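# Transfer 96-well plate from bench spot B1 to nest N1

## Task

Carry the 96-well plate from bench spot B1 (the left one, viewed from the arms' side) to the raised nest N1 (the right one). Set it flat within the nest's locators, with well A1 (the plate's cut-off corner) at the nest corner labelled A1. Then release it and pull the gripper away. A drop of a few millimetres while setting it down is fine. A longer fall at any point fails the task.

## Robot and tools

Robot: two arms, left_arm and right_arm, each with a parallel-finger gripper. All poses share one scene frame. The origin is on the tabletop midway between the arms. +x points out over the table, +z points up, and left_arm sits on the +y side. The arm names say nothing about which side of a camera image they appear on. On each gripper, the fingers point along its own +z axis and close along its own y axis. end_effector_position is the point between the finger pads, roughly 1 cm behind the tips.

Row format, used by every motion command: one flat list of 16 plain numbers covering both arms, even if only one arm moves. The order is left_arm x, y, z, qw, qx, qy, qz, opening, then right_arm x, y, z, qw, qx, qy, qz, opening. x, y, z are an absolute target for the gripper point, in metres in the scene frame. The quaternion is an absolute orientation target with w first. opening runs from -1 (closed) to +1 (fully open, 0.094 m). An arm meant to stay put should get the exact pose and quaternion from the last result taken before it stopped, repeated in every call. To keep an orientation, resend the same commanded quaternion rather than copying the drifting reported one.

Tools:
- execute_actions {actions, pictures}. actions holds at most one entry, or none. An empty list only returns the state, with pictures. {"rows": [...], "steps": n} runs 7 to 15 control steps of 1/30 s each, 15 by default. It takes 1 to 15 rows, one per step, and the last row repeats. {"steps": n} with no rows is a wait of up to 300 steps, counted from the previous result, so thinking time is included. pictures: true attaches camera images. A refused call moves nothing. A call is refused if any target is over 0.6 m from that arm's last reported position along any of its gripper's axes.
- move {target, speed}. target is one 16-number row as above. Both grippers travel in straight lines toward their poses and finish together. speed is in m/s, from 0.002 to 0.5, default 0.25. Rotation is capped at twice that value in rad/s. A path lasts 0.5 to 10 s and is cut short at 10 s. The opening is applied at the start. Paths ignore obstacles and the other arm. Hands lag, wander and can overshoot speed, especially near full reach. The result adds a move: line with the ending (done, off_target, moving, held, fault) and any limits. limits=paced means a target was clipped. limits=held means a check blocked some steps, after which the arm may jump fast. Each gripper's remaining distance to its pose is also given.
- wait {seconds}: 0 to 10 s with no new commands.
- zoom_image {camera, region}: enlarges [x0, y0, x1, y1] pixels of cam_head_left (672x504), cam_head_right (672x504), cam_left_wrist (504x504) or cam_right_wrist (504x504). The region can be at most 504x504, with (0,0) at the top left.
Only call it once the plate rests correctly and the gripper has backed away.

Control behaviour: at each step the commanded pose is clipped to within 70 mm and 16 degrees of the measured pose. Damped IK then follows it, favouring position over orientation. Far targets need several actions. Once an action ends, an arm only continues to its last clipped pose, so read the result and send the rest. Arms often finish a centimetre or more off target, usually low, and moves of a few mm may do nothing. Reported hand positions can be wrong, more so at long reach.

Timing: each action's result is taken 7 steps early. Those steps then run while you reply, and your reply time keeps the simulation going. A "Hand target" line appears only when nothing is kept back. HELD marks steps where a clearance check withheld your row. A "pose unreachable" line names the arm whose command was changed or blocked. FAULT lines report arm stops.

Gripping: grip_measured is the measured finger opening on the command scale. Each gripper has a fixed offset of up to about 1 mm. To hold the plate, command about 0.03 below grip_measured; a smaller margin grips more lightly. Each pad pushes with about 50-62 N at most, with a brief spike on first contact. Thin parts under about 2 mm are gripped more weakly.

Joint ranges (rad): waist -2.880..2.880, shoulder 0.000..3.142, elbow 0.000..3.019, wrist pitch -1.693..1.571, wrist yaw -1.571..1.571, wrist roll -2.094..2.094.

Motor heat: holding a load warms the motors, even while you are thinking. A MOTOR HOT warning starts at 85 °C. At 100 °C an OVER-TEMPERATURE FAULT drops that arm and whatever it holds, so keep holds short.

Avoid: dropping the plate from any real height, slamming it or pushing it hard into the nest, knocking anything off the table, and letting the arms collide or press on each other. Small outside nudges may shift loose objects now and then, so check the plate's position before grasping and before releasing.

Each tool is called after "Request:" as a command line: name --argument value for each argument, lists and objects as JSON in quotes; but a table of rows of numbers goes row by row, as --pt "numbers of a row", without its own name.

## Session

Request:
execute_actions --actions '[]'

Scene clock: 0.00 s of 13200.00 s.
left_arm: end_effector_position=(+0.3471, +0.7080, +0.1351) grip_measured=+1.000 end_effector_quat_wxyz=(-0.093, +0.583, -0.657, +0.470) | right_arm: end_effector_position=(+0.2902, -0.0770, +0.1693) grip_measured=+1.000 end_effector_quat_wxyz=(+0.093, -0.449, +0.672, +0.581)
Joint positions: left_arm=[ 1.083  1.902  1.453 -1.295  0.989 -0.324  0.094] | right_arm=[ 0.411  1.458  0.848 -1.024 -1.258 -0.814  0.094]
Joint velocities: left_arm=[-0.015 -0.005  0.002  0.007 -0.022 -0.066  0.   ] | right_arm=[-0.005 -0.015  0.012  0.012 -0.095 -0.007  0.   ]
Motor temperatures (°C, as the motors report them): left_arm=[23 23 25 23 24 23] | right_arm=[25 22 24 26 23 23]
Hand target (left_arm): +0.350, +0.713, +0.136; +0.097, -0.581, +0.658, -0.468
Hand target (right_arm): +0.298, -0.074, +0.178; +0.105, -0.456, +0.667, +0.579

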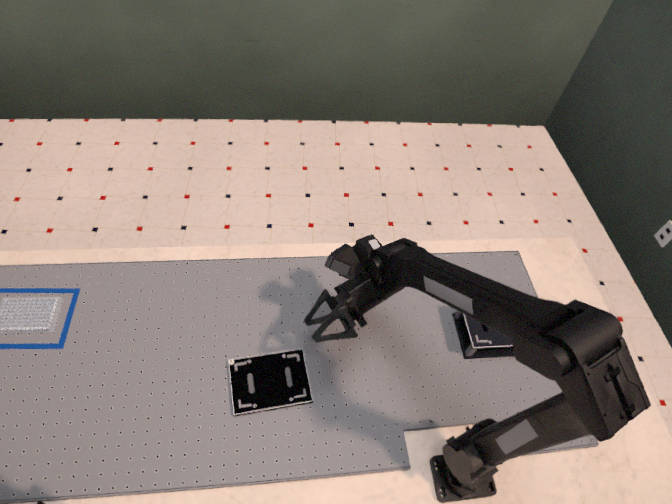

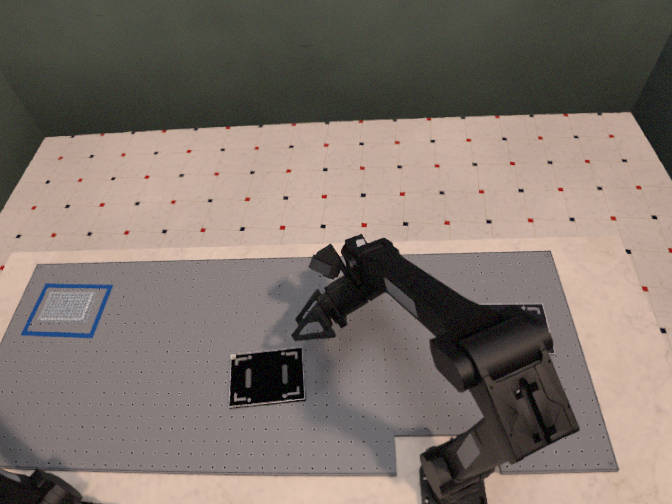

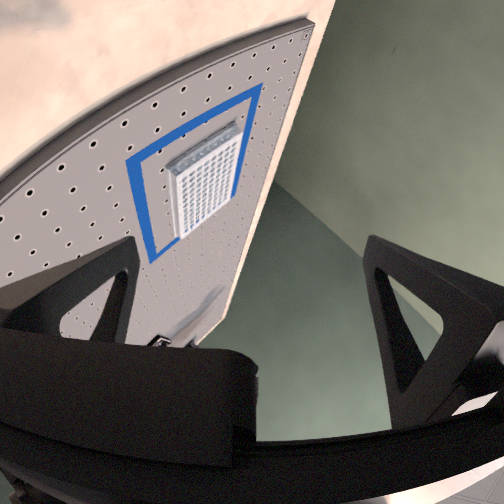

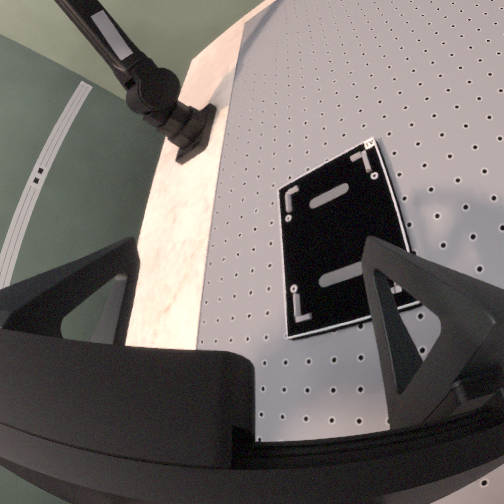

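Request:
move --target '[0.43,0.52,0.16,0,-0.707,0.707,0,1,0.34,-0.5,0.21,0,0.707,0.707,0,1]' --speed 0.3

Scene clock: 5.47 s of 13200.00 s.
left_arm: end_effector_position=(+0.4138, +0.5181, +0.1519) grip_measured=+1.000 end_effector_quat_wxyz=(+0.010, +0.703, -0.711, -0.004) | right_arm: end_effector_position=(+0.3292, -0.4844, +0.1833) grip_measured=+1.000 end_effector_quat_wxyz=(-0.022, +0.699, +0.715, -0.000)
Joint positions: left_arm=[ 0.438  1.685  1.416 -1.324  0.001 -1.17   0.094] | right_arm=[-0.384  1.222  1.009 -1.399 -0.017  1.163  0.094]
Joint velocities: left_arm=[-0.015  0.015 -0.007  0.007  0.095 -0.007  0.   ] | right_arm=[-0.015 -0.015 -0.017 -0.002  0.051  0.037  0.   ]
Motor temperatures (°C, as the motors report them): left_arm=[23 24 26 23 25 23] | right_arm=[25 22 25 26 23 23]
Hand target (left_arm): +0.428, +0.523, +0.161; +0.002, +0.705, -0.709, -0.002
Hand target (right_arm): +0.344, -0.492, +0.207; +0.000, +0.707, +0.707, +0.008
Off the commanded pose (left_arm): 0.018 m, 1 deg.
Off the commanded pose (right_arm): 0.033 m, 3 deg.
Kept back: nothing.
move: off_target (left_arm, right_arm)

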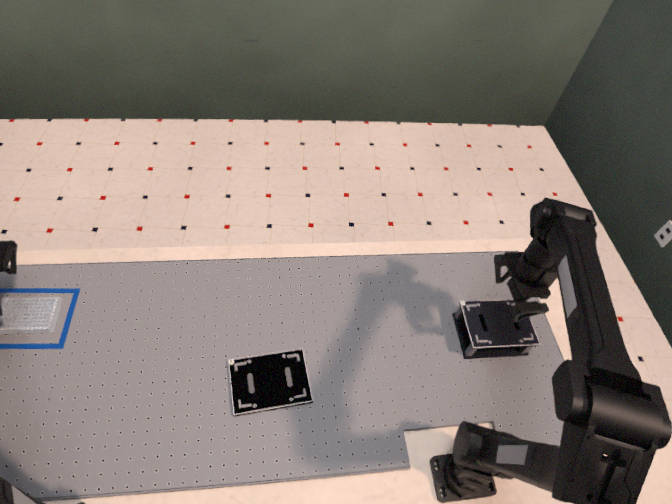

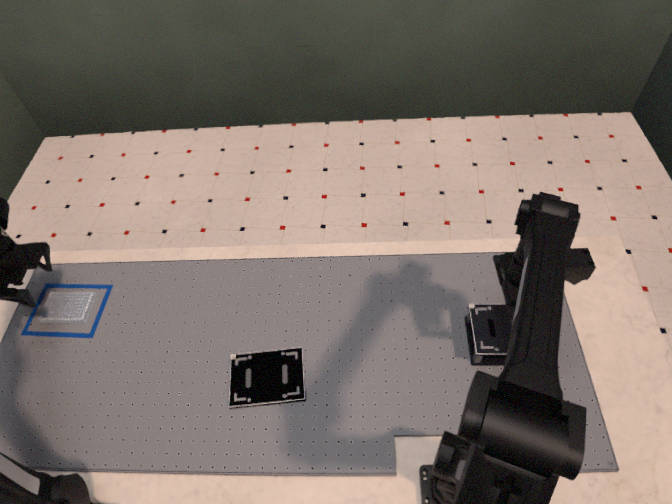

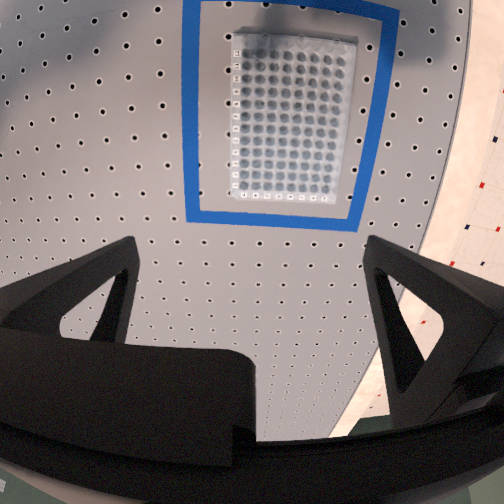

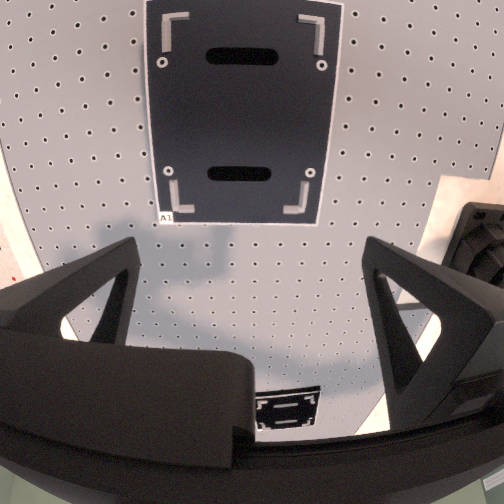

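Request:
move --target '[0.455,0.54,0.06,0,-0.715,0.699,0,1,0.3,-0.3,0.2,0,0.6,0.8,0,1]' --speed 0.15

Scene clock: 7.73 s of 13200.00 s.
left_arm: end_effector_position=(+0.4528, +0.5341, +0.0689) grip_measured=+1.000 end_effector_quat_wxyz=(+0.000, +0.710, -0.704, +0.001) | right_arm: end_effector_position=(+0.3018, -0.3023, +0.1980) grip_measured=+1.000 end_effector_quat_wxyz=(+0.001, +0.592, +0.806, -0.001)
Joint positions: left_arm=[ 0.438  1.849  1.413 -1.134  0.001 -1.19   0.094] | right_arm=[ 0.239  1.067  0.933 -1.437  0.003  1.505  0.094]
Joint velocities: left_arm=[-0.015  0.005 -0.002 -0.012 -0.007 -0.022  0.   ] | right_arm=[-0.015 -0.015  0.002  0.012 -0.037  0.037  0.   ]
Motor temperatures (°C, as the motors report them): left_arm=[23 24 26 23 25 23] | right_arm=[25 23 26 26 23 23]
Hand target (left_arm): +0.454, +0.539, +0.060; -0.000, +0.715, -0.699, -0.000
Hand target (right_arm): +0.297, -0.304, +0.199; -0.001, +0.600, +0.800, -0.005
Off the commanded pose (left_arm): 0.011 m, 1 deg.
Off the commanded pose (right_arm): 0.004 m, 1 deg.
Kept back: nothing.
move: off_target (left_arm)

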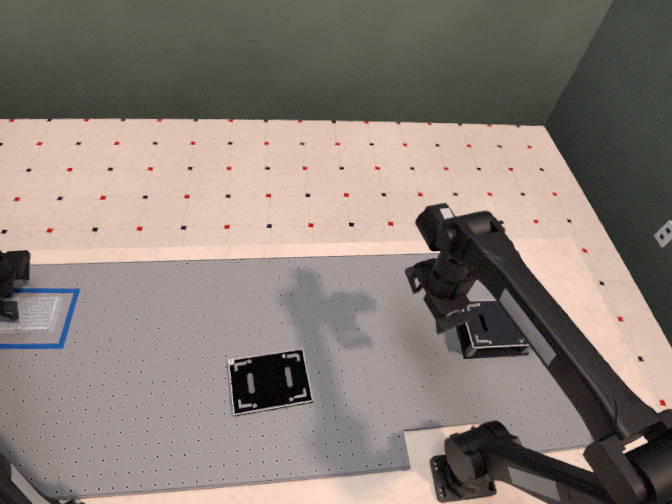

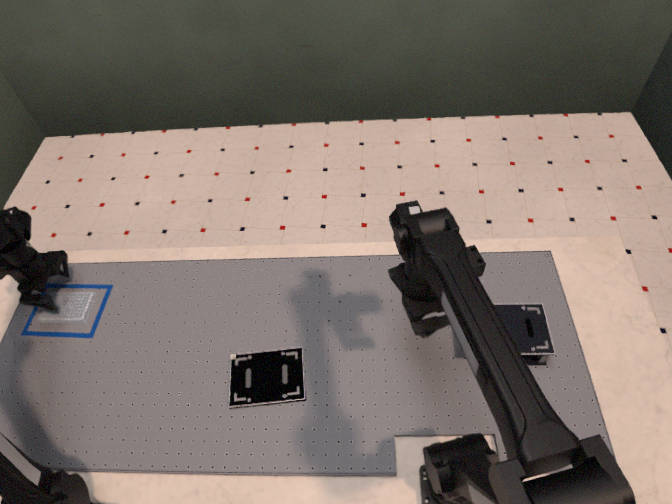

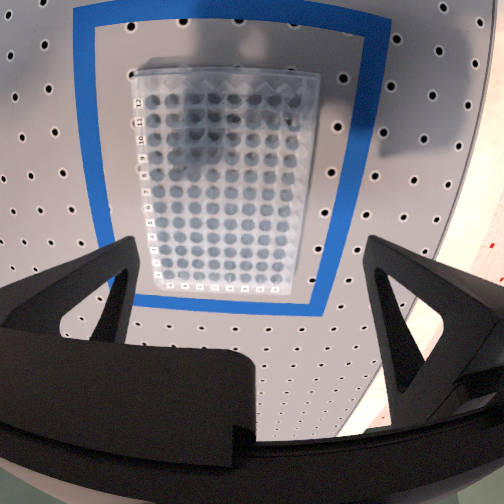

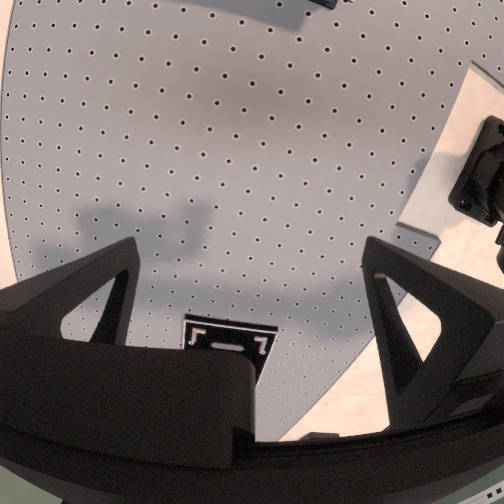

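Request:
move --target '[0.4395,0.529,0.035,0,-0.693,0.721,0,1,0.3,-0.3,0.2,0,0.6,0.8,0,1]' --speed 0.06

Scene clock: 8.97 s of 13200.00 s.
left_arm: end_effector_position=(+0.4387, +0.5283, +0.0414) grip_measured=+1.000 end_effector_quat_wxyz=(+0.001, +0.696, -0.718, +0.000) | right_arm: end_effector_position=(+0.3017, -0.3021, +0.1980) grip_measured=+1.000 end_effector_quat_wxyz=(+0.001, +0.597, +0.802, -0.001)
Joint positions: left_arm=[ 0.438  1.848  1.331 -1.056  0.001 -1.151  0.094] | right_arm=[ 0.239  1.067  0.933 -1.437  0.002  1.517  0.094]
Joint velocities: left_arm=[-0.005 -0.015  0.012 -0.002 -0.051  0.007  0.   ] | right_arm=[-0.015  0.005  0.007  0.012  0.007 -0.037  0.   ]
Motor temperatures (°C, as the motors report them): left_arm=[23 24 26 23 25 23] | right_arm=[25 23 26 26 23 23]
Hand target (left_arm): +0.439, +0.529, +0.036; -0.000, +0.693, -0.721, +0.000
Hand target (right_arm): +0.300, -0.300, +0.200; -0.000, +0.600, +0.800, -0.000
Off the commanded pose (left_arm): 0.007 m, 1 deg.
Off the commanded pose (right_arm): 0.003 m, 0 deg.
Kept back: nothing.
move: done

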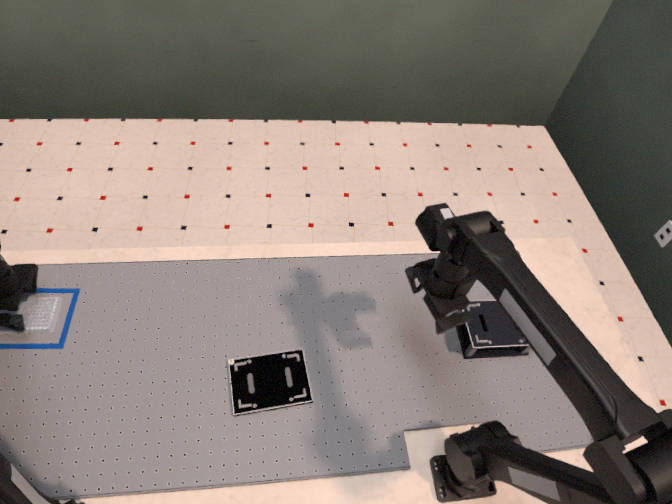

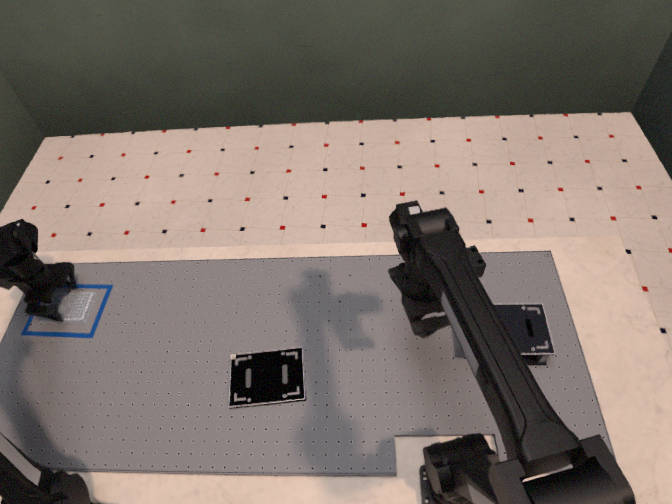

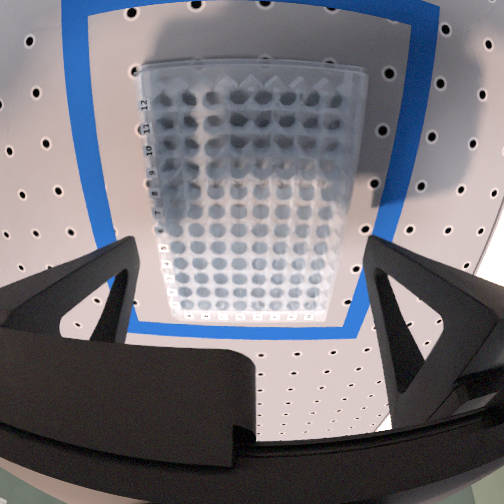

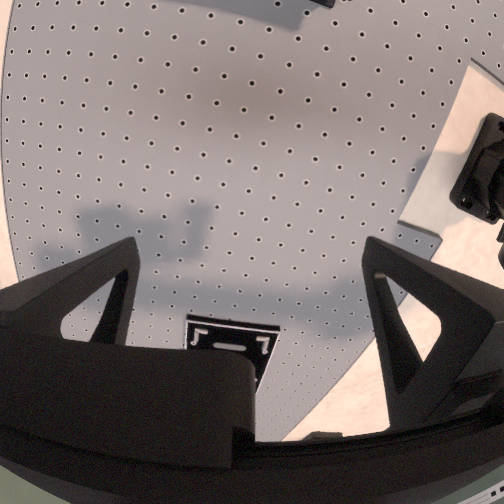

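Request:
move --target '[0.4395,0.529,0.008,0,-0.691,0.723,0,1,0.3,-0.3,0.2,0,0.6,0.8,0,1]' --speed 0.04

Scene clock: 10.40 s of 13200.00 s.
left_arm: end_effector_position=(+0.4404, +0.5290, +0.0209) grip_measured=+1.000 end_effector_quat_wxyz=(-0.005, +0.694, -0.720, +0.003) | right_arm: end_effector_position=(+0.3017, -0.3021, +0.1980) grip_measured=+1.000 end_effector_quat_wxyz=(+0.001, +0.597, +0.802, -0.001)
Joint positions: left_arm=[ 0.438  1.872  1.305 -0.992  0.001 -1.144  0.094] | right_arm=[ 0.239  1.067  0.933 -1.437  0.002  1.517  0.094]
Joint velocities: left_arm=[-0.005 -0.015  0.007 -0.007 -0.007  0.037  0.   ] | right_arm=[-0.005 -0.005 -0.032  0.007 -0.037  0.11   0.   ]
Motor temperatures (°C, as the motors report them): left_arm=[23 24 26 23 25 23] | right_arm=[25 23 26 26 23 23]
Hand target (left_arm): +0.439, +0.529, +0.008; +0.000, +0.691, -0.723, -0.000
Hand target (right_arm): +0.300, -0.300, +0.200; -0.000, +0.600, +0.800, -0.000
Off the commanded pose (left_arm): 0.013 m, 1 deg.
Off the commanded pose (right_arm): 0.003 m, 0 deg.
Kept back: nothing.
move: off_target (left_arm)

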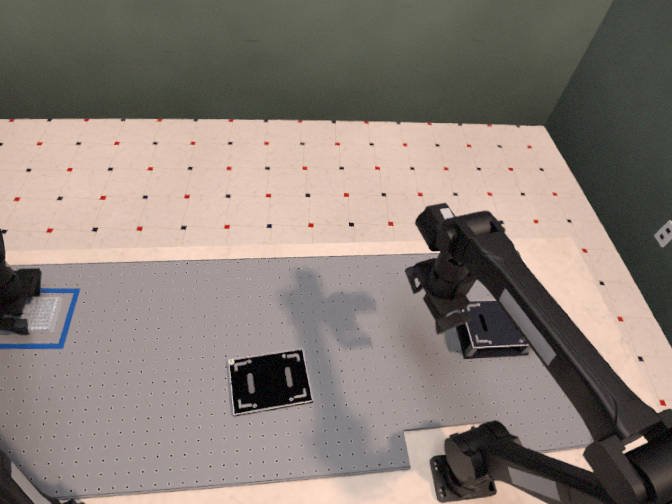

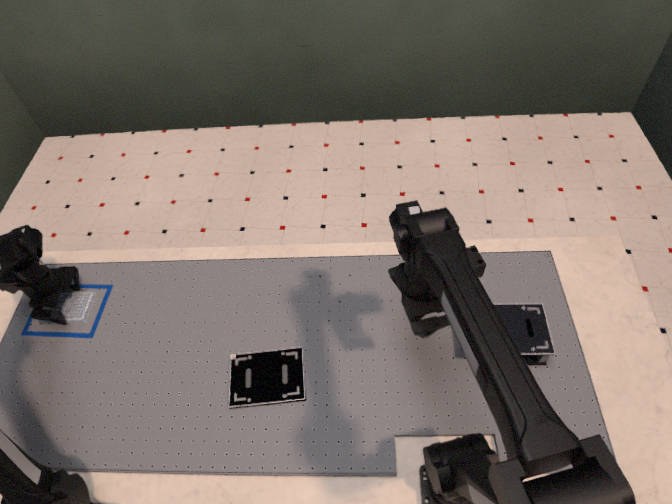

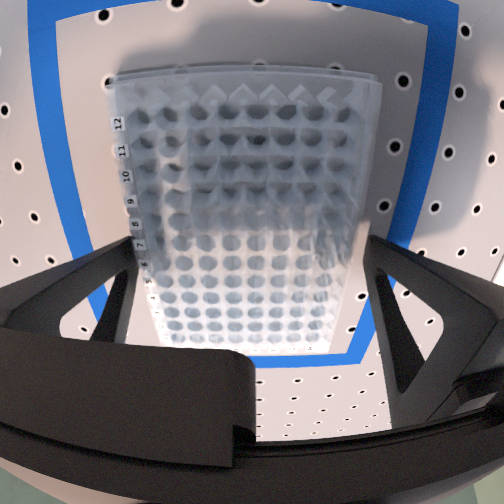

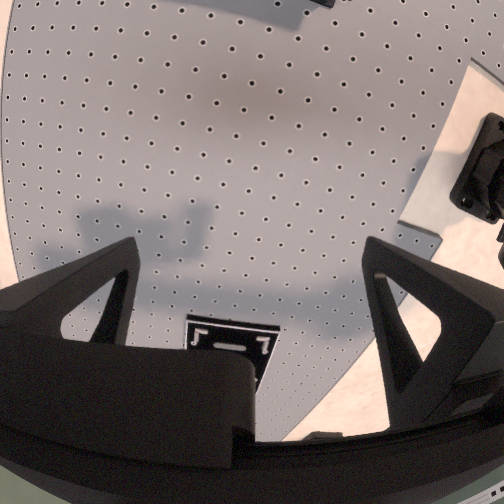

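Request:
move --target '[0.438,0.528,0.005,0,-0.694,0.72,0,0.71,0.3,-0.3,0.2,0,0.6,0.8,0,1]' --speed 0.04

Request:
move --target '[0.445,0.52,0.08,0,-0.694,0.72,0,0.71,0.3,-0.3,0.2,0,0.6,0.8,0,1]' --speed 0.1

Scene clock: 11.33 s of 13200.00 s.
left_arm: end_effector_position=(+0.4403, +0.5290, +0.0204) grip_measured=+0.745 end_effector_quat_wxyz=(-0.005, +0.694, -0.720, +0.003) | right_arm: end_effector_position=(+0.3017, -0.3021, +0.1980) grip_measured=+1.000 end_effector_quat_wxyz=(+0.001, +0.597, +0.802, -0.001)
Joint positions: left_arm=[ 0.438  1.872  1.303 -0.99   0.001 -1.144  0.082] | right_arm=[ 0.239  1.067  0.933 -1.437  0.002  1.517  0.094]
Joint velocities: left_arm=[ 0.015 -0.015 -0.017  0.007 -0.066  0.007 -0.002] | right_arm=[-0.005 -0.005 -0.007  0.007  0.022 -0.081  0.   ]
Motor temperatures (°C, as the motors report them): left_arm=[23 24 26 23 25 23] | right_arm=[25 23 26 26 23 23]
Hand target (left_arm): +0.437, +0.528, +0.006; +0.000, +0.694, -0.720, +0.000
Hand target (right_arm): +0.300, -0.300, +0.200; -0.000, +0.600, +0.800, -0.000
Off the commanded pose (left_arm): 0.016 m, 1 deg.
Off the commanded pose (right_arm): 0.003 m, 0 deg.
Kept back: nothing.
move: off_target (left_arm)

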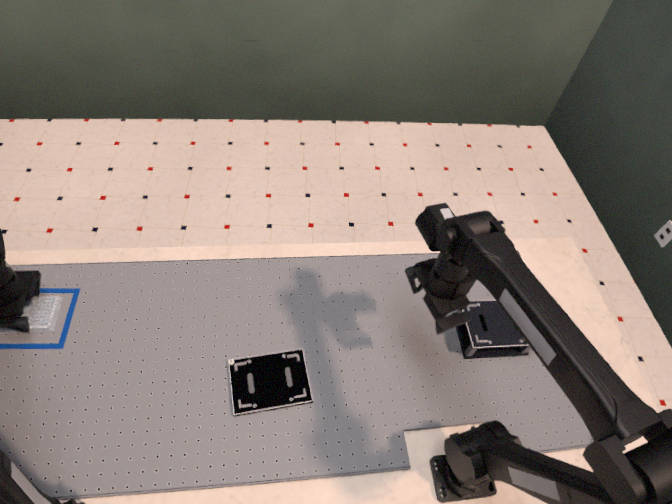

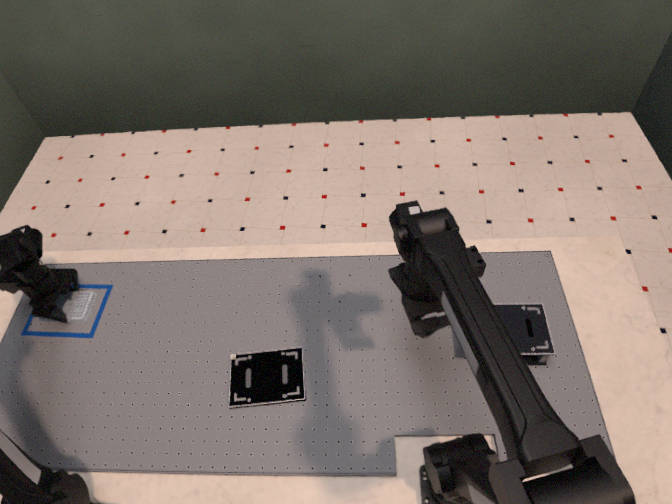

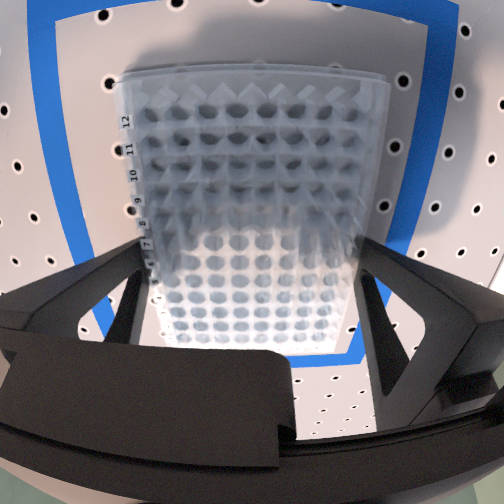

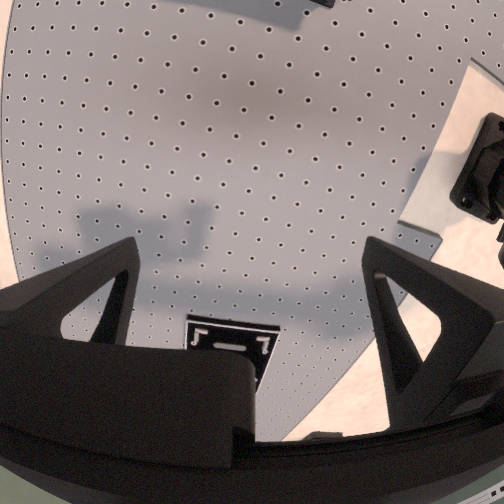

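Scene clock: 12.37 s of 13200.00 s.
left_arm: end_effector_position=(+0.4312, +0.5183, +0.0653) grip_measured=+0.745 end_effector_quat_wxyz=(+0.012, +0.693, -0.720, -0.004) | right_arm: end_effector_position=(+0.3017, -0.3021, +0.1980) grip_measured=+1.000 end_effector_quat_wxyz=(+0.001, +0.597, +0.802, -0.001)
Joint positions: left_arm=[ 0.425  1.807  1.341 -1.131  0.001 -1.157  0.082] | right_arm=[ 0.239  1.067  0.933 -1.437  0.002  1.518  0.094]
Joint velocities: left_arm=[-0.005 -0.005 -0.017 -0.002 -0.007  0.037 -0.   ] | right_arm=[-0.005 -0.024 -0.007  0.007  0.022 -0.081  0.   ]
Motor temperatures (°C, as the motors report them): left_arm=[23 24 26 23 25 23] | right_arm=[25 23 26 26 23 23]
Hand target (left_arm): +0.446, +0.520, +0.080; -0.001, +0.694, -0.720, +0.000
Hand target (right_arm): +0.300, -0.300, +0.200; -0.000, +0.600, +0.800, -0.000
Off the commanded pose (left_arm): 0.020 m, 1 deg.
Off the commanded pose (right_arm): 0.003 m, 0 deg.
Kept back: nothing.
move: off_target (left_arm)

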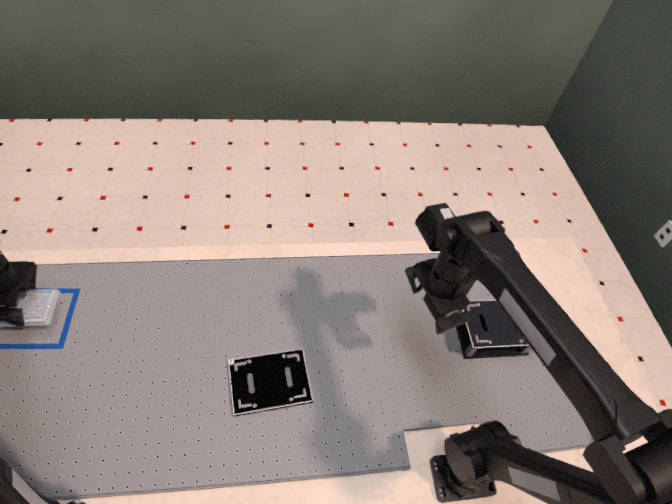

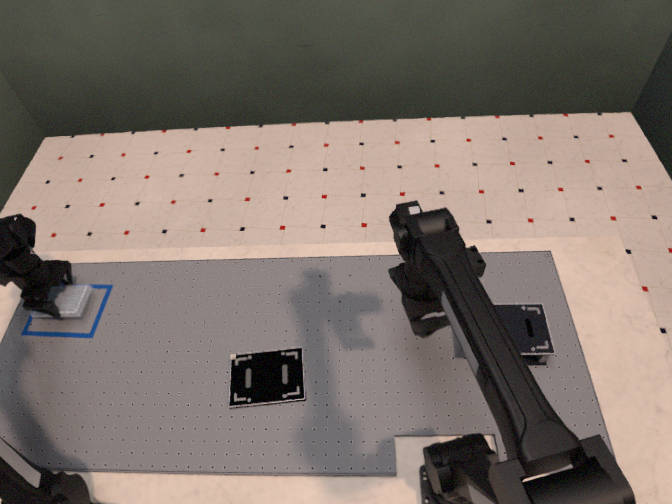

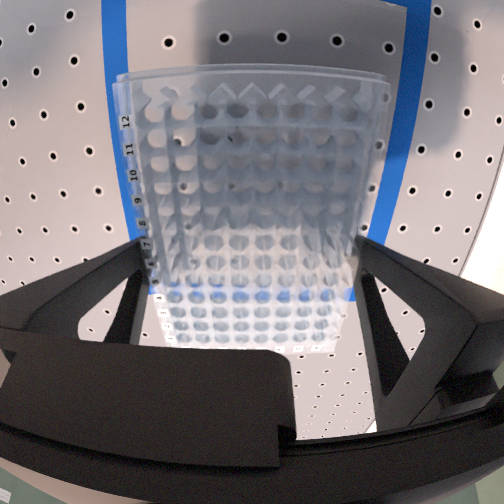

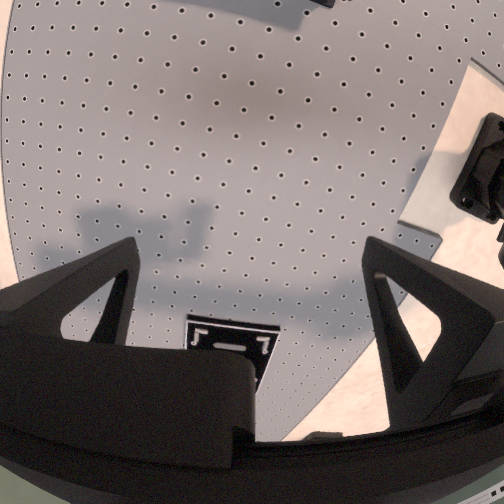

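Request:
move --target '[0.44,-0.005,0.085,0,0.5,0.866,0,0.71,0.3,-0.34,0.2,0,0.55,0.835,0,1]' --speed 0.35

Request:
move --target '[0.43,0.0,0.025,0,0.5,0.866,0,0.71,0.3,-0.34,0.2,0,0.55,0.835,0,1]' --speed 0.06

Scene clock: 16.87 s of 13200.00 s.
left_arm: end_effector_position=(+0.4249, +0.0058, +0.0775) grip_measured=+0.745 end_effector_quat_wxyz=(-0.003, +0.496, +0.868, +0.007) | right_arm: end_effector_position=(+0.3069, -0.3369, +0.2011) grip_measured=+1.000 end_effector_quat_wxyz=(+0.005, +0.553, +0.833, +0.004)
Joint positions: left_arm=[-0.56   1.926  1.555 -1.208 -0.013  0.43   0.082] | right_arm=[ 0.111  1.055  0.933 -1.437  0.     1.283  0.094]
Joint velocities: left_arm=[-0.005 -0.015 -0.012 -0.002  0.051 -0.007  0.001] | right_arm=[-0.015 -0.005 -0.002 -0.012  0.007 -0.037  0.   ]
Motor temperatures (°C, as the motors report them): left_arm=[23 24 27 23 25 23] | right_arm=[25 23 26 26 23 23]
Hand target (left_arm): +0.438, -0.001, +0.084; +0.004, +0.500, +0.866, +0.007
Hand target (right_arm): +0.301, -0.339, +0.200; -0.000, +0.550, +0.835, +0.001
Off the commanded pose (left_arm): 0.020 m, 1 deg.
Off the commanded pose (right_arm): 0.008 m, 1 deg.
Kept back: nothing.
move: off_target (left_arm)

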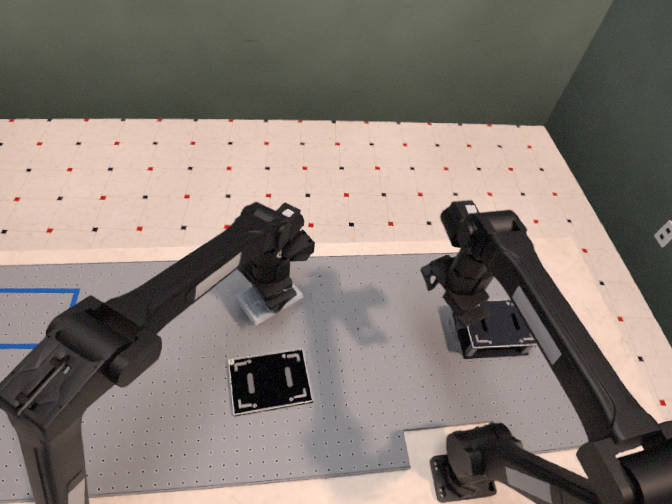

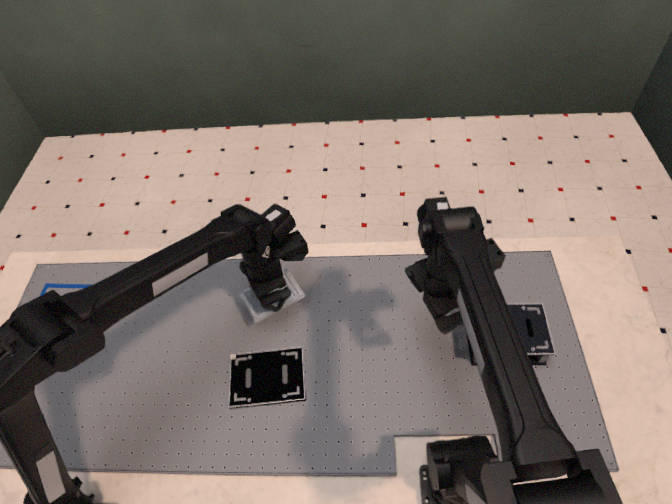

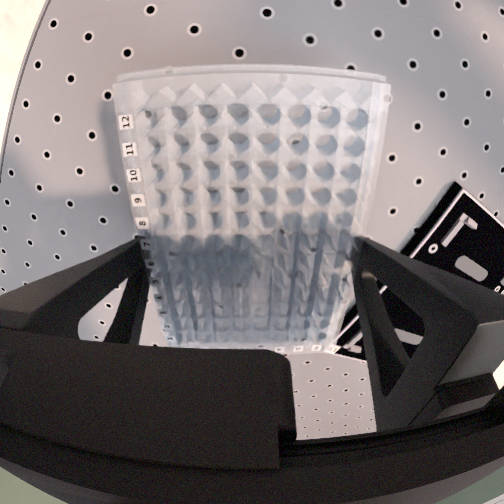

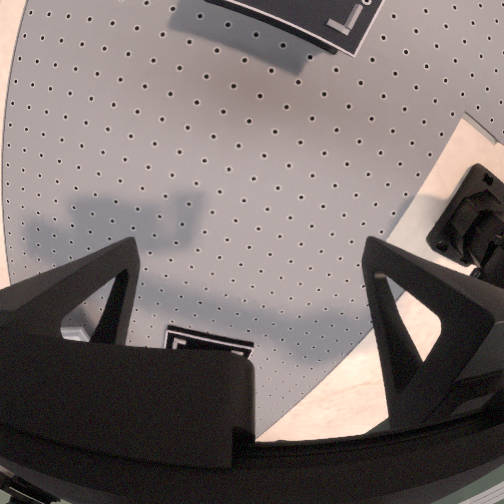

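Scene clock: 18.13 s of 13200.00 s.
left_arm: end_effector_position=(+0.4292, +0.0007, +0.0370) grip_measured=+0.745 end_effector_quat_wxyz=(+0.004, +0.497, +0.868, +0.001) | right_arm: end_effector_position=(+0.3069, -0.3374, +0.2013) grip_measured=+1.000 end_effector_quat_wxyz=(+0.005, +0.553, +0.833, +0.004)
Joint positions: left_arm=[-0.56   1.976  1.517 -1.106 -0.003  0.431  0.082] | right_arm=[ 0.109  1.055  0.933 -1.437  0.     1.281  0.094]
Joint velocities: left_arm=[-0.005 -0.015  0.032 -0.022 -0.066 -0.007  0.   ] | right_arm=[-0.015 -0.015  0.022  0.017  0.037 -0.022  0.   ]
Motor temperatures (°C, as the motors report them): left_arm=[23 24 27 23 25 23] | right_arm=[25 23 26 26 23 23]
Hand target (left_arm): +0.429, +0.001, +0.025; +0.000, +0.500, +0.866, -0.000
Hand target (right_arm): +0.300, -0.340, +0.200; -0.000, +0.550, +0.835, +0.000
Off the commanded pose (left_arm): 0.012 m, 1 deg.
Off the commanded pose (right_arm): 0.007 m, 1 deg.
Kept back: nothing.
move: off_target (left_arm)

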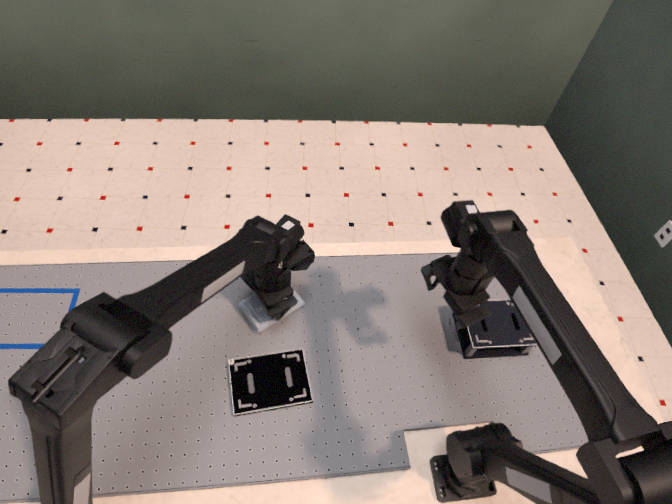

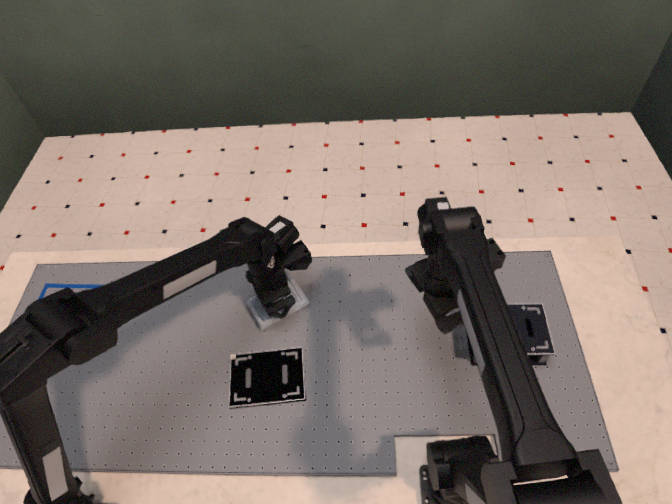

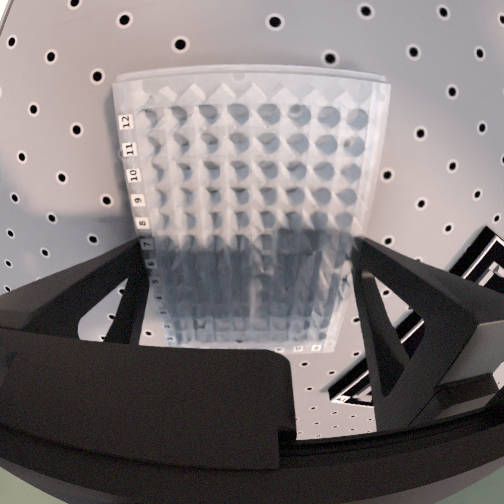

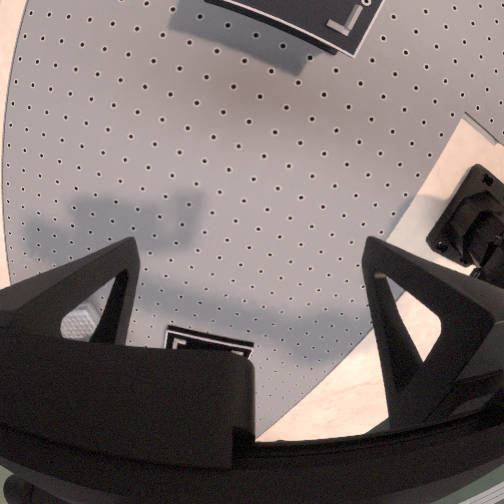

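Request:
move --target '[0.43,0.0,0.002,0,0.5,0.866,0,0.71,0.3,-0.34,0.2,0,0.55,0.835,0,1]' --speed 0.03

Scene clock: 21.07 s of 13200.00 s.
left_arm: end_effector_position=(+0.4309, -0.0006, +0.0214) grip_measured=+0.745 end_effector_quat_wxyz=(+0.008, +0.497, +0.867, +0.000) | right_arm: end_effector_position=(+0.3069, -0.3374, +0.2013) grip_measured=+1.000 end_effector_quat_wxyz=(+0.005, +0.553, +0.833, +0.004)
Joint positions: left_arm=[-0.56   1.994  1.502 -1.063 -0.002  0.433  0.082] | right_arm=[ 0.109  1.055  0.933 -1.437  0.     1.28   0.094]
Joint velocities: left_arm=[-0.015 -0.005 -0.007 -0.002 -0.066 -0.066 -0.   ] | right_arm=[-0.005 -0.015  0.002 -0.007 -0.139 -0.007  0.   ]
Motor temperatures (°C, as the motors report them): left_arm=[23 24 27 23 25 23] | right_arm=[25 23 26 26 23 23]
Hand target (left_arm): +0.429, +0.001, +0.003; -0.000, +0.500, +0.866, +0.000
Hand target (right_arm): +0.300, -0.340, +0.200; -0.000, +0.550, +0.835, +0.000
Off the commanded pose (left_arm): 0.019 m, 1 deg.
Off the commanded pose (right_arm): 0.007 m, 1 deg.
Kept back: nothing.
move: off_target (left_arm)

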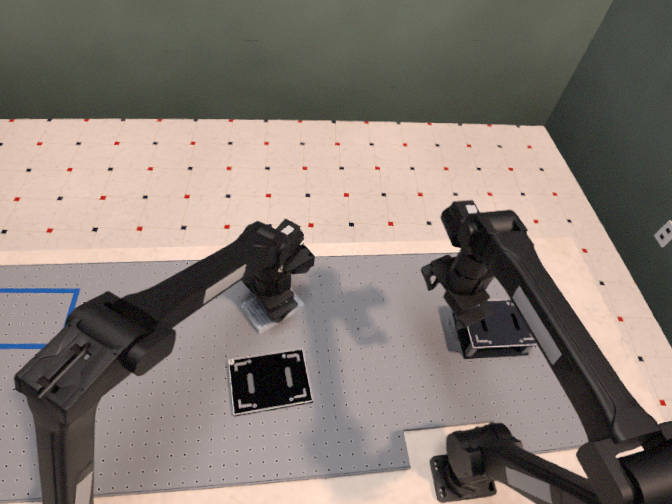

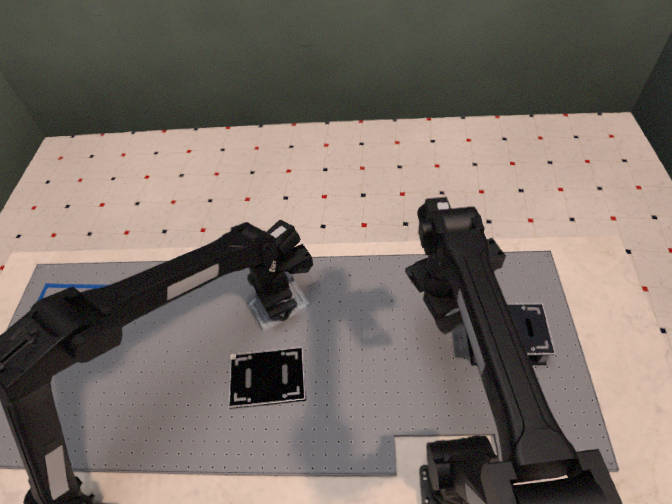

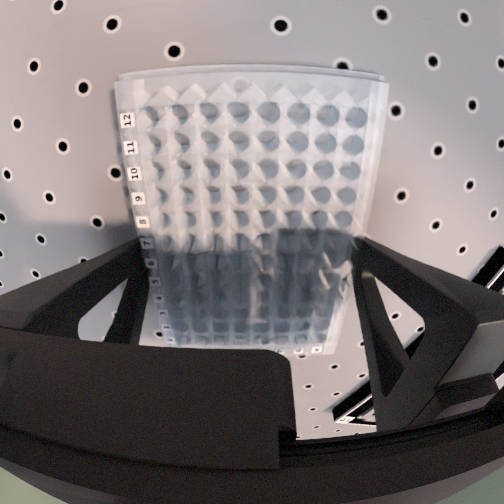

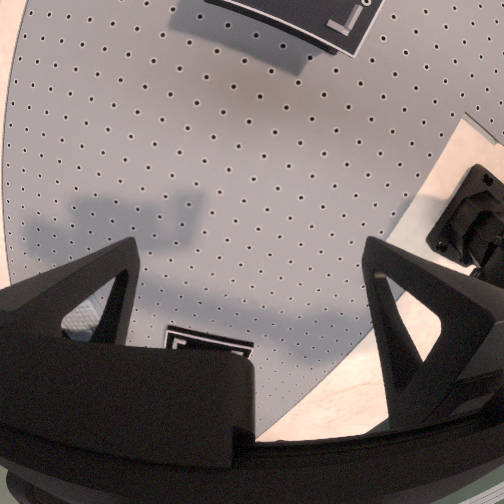

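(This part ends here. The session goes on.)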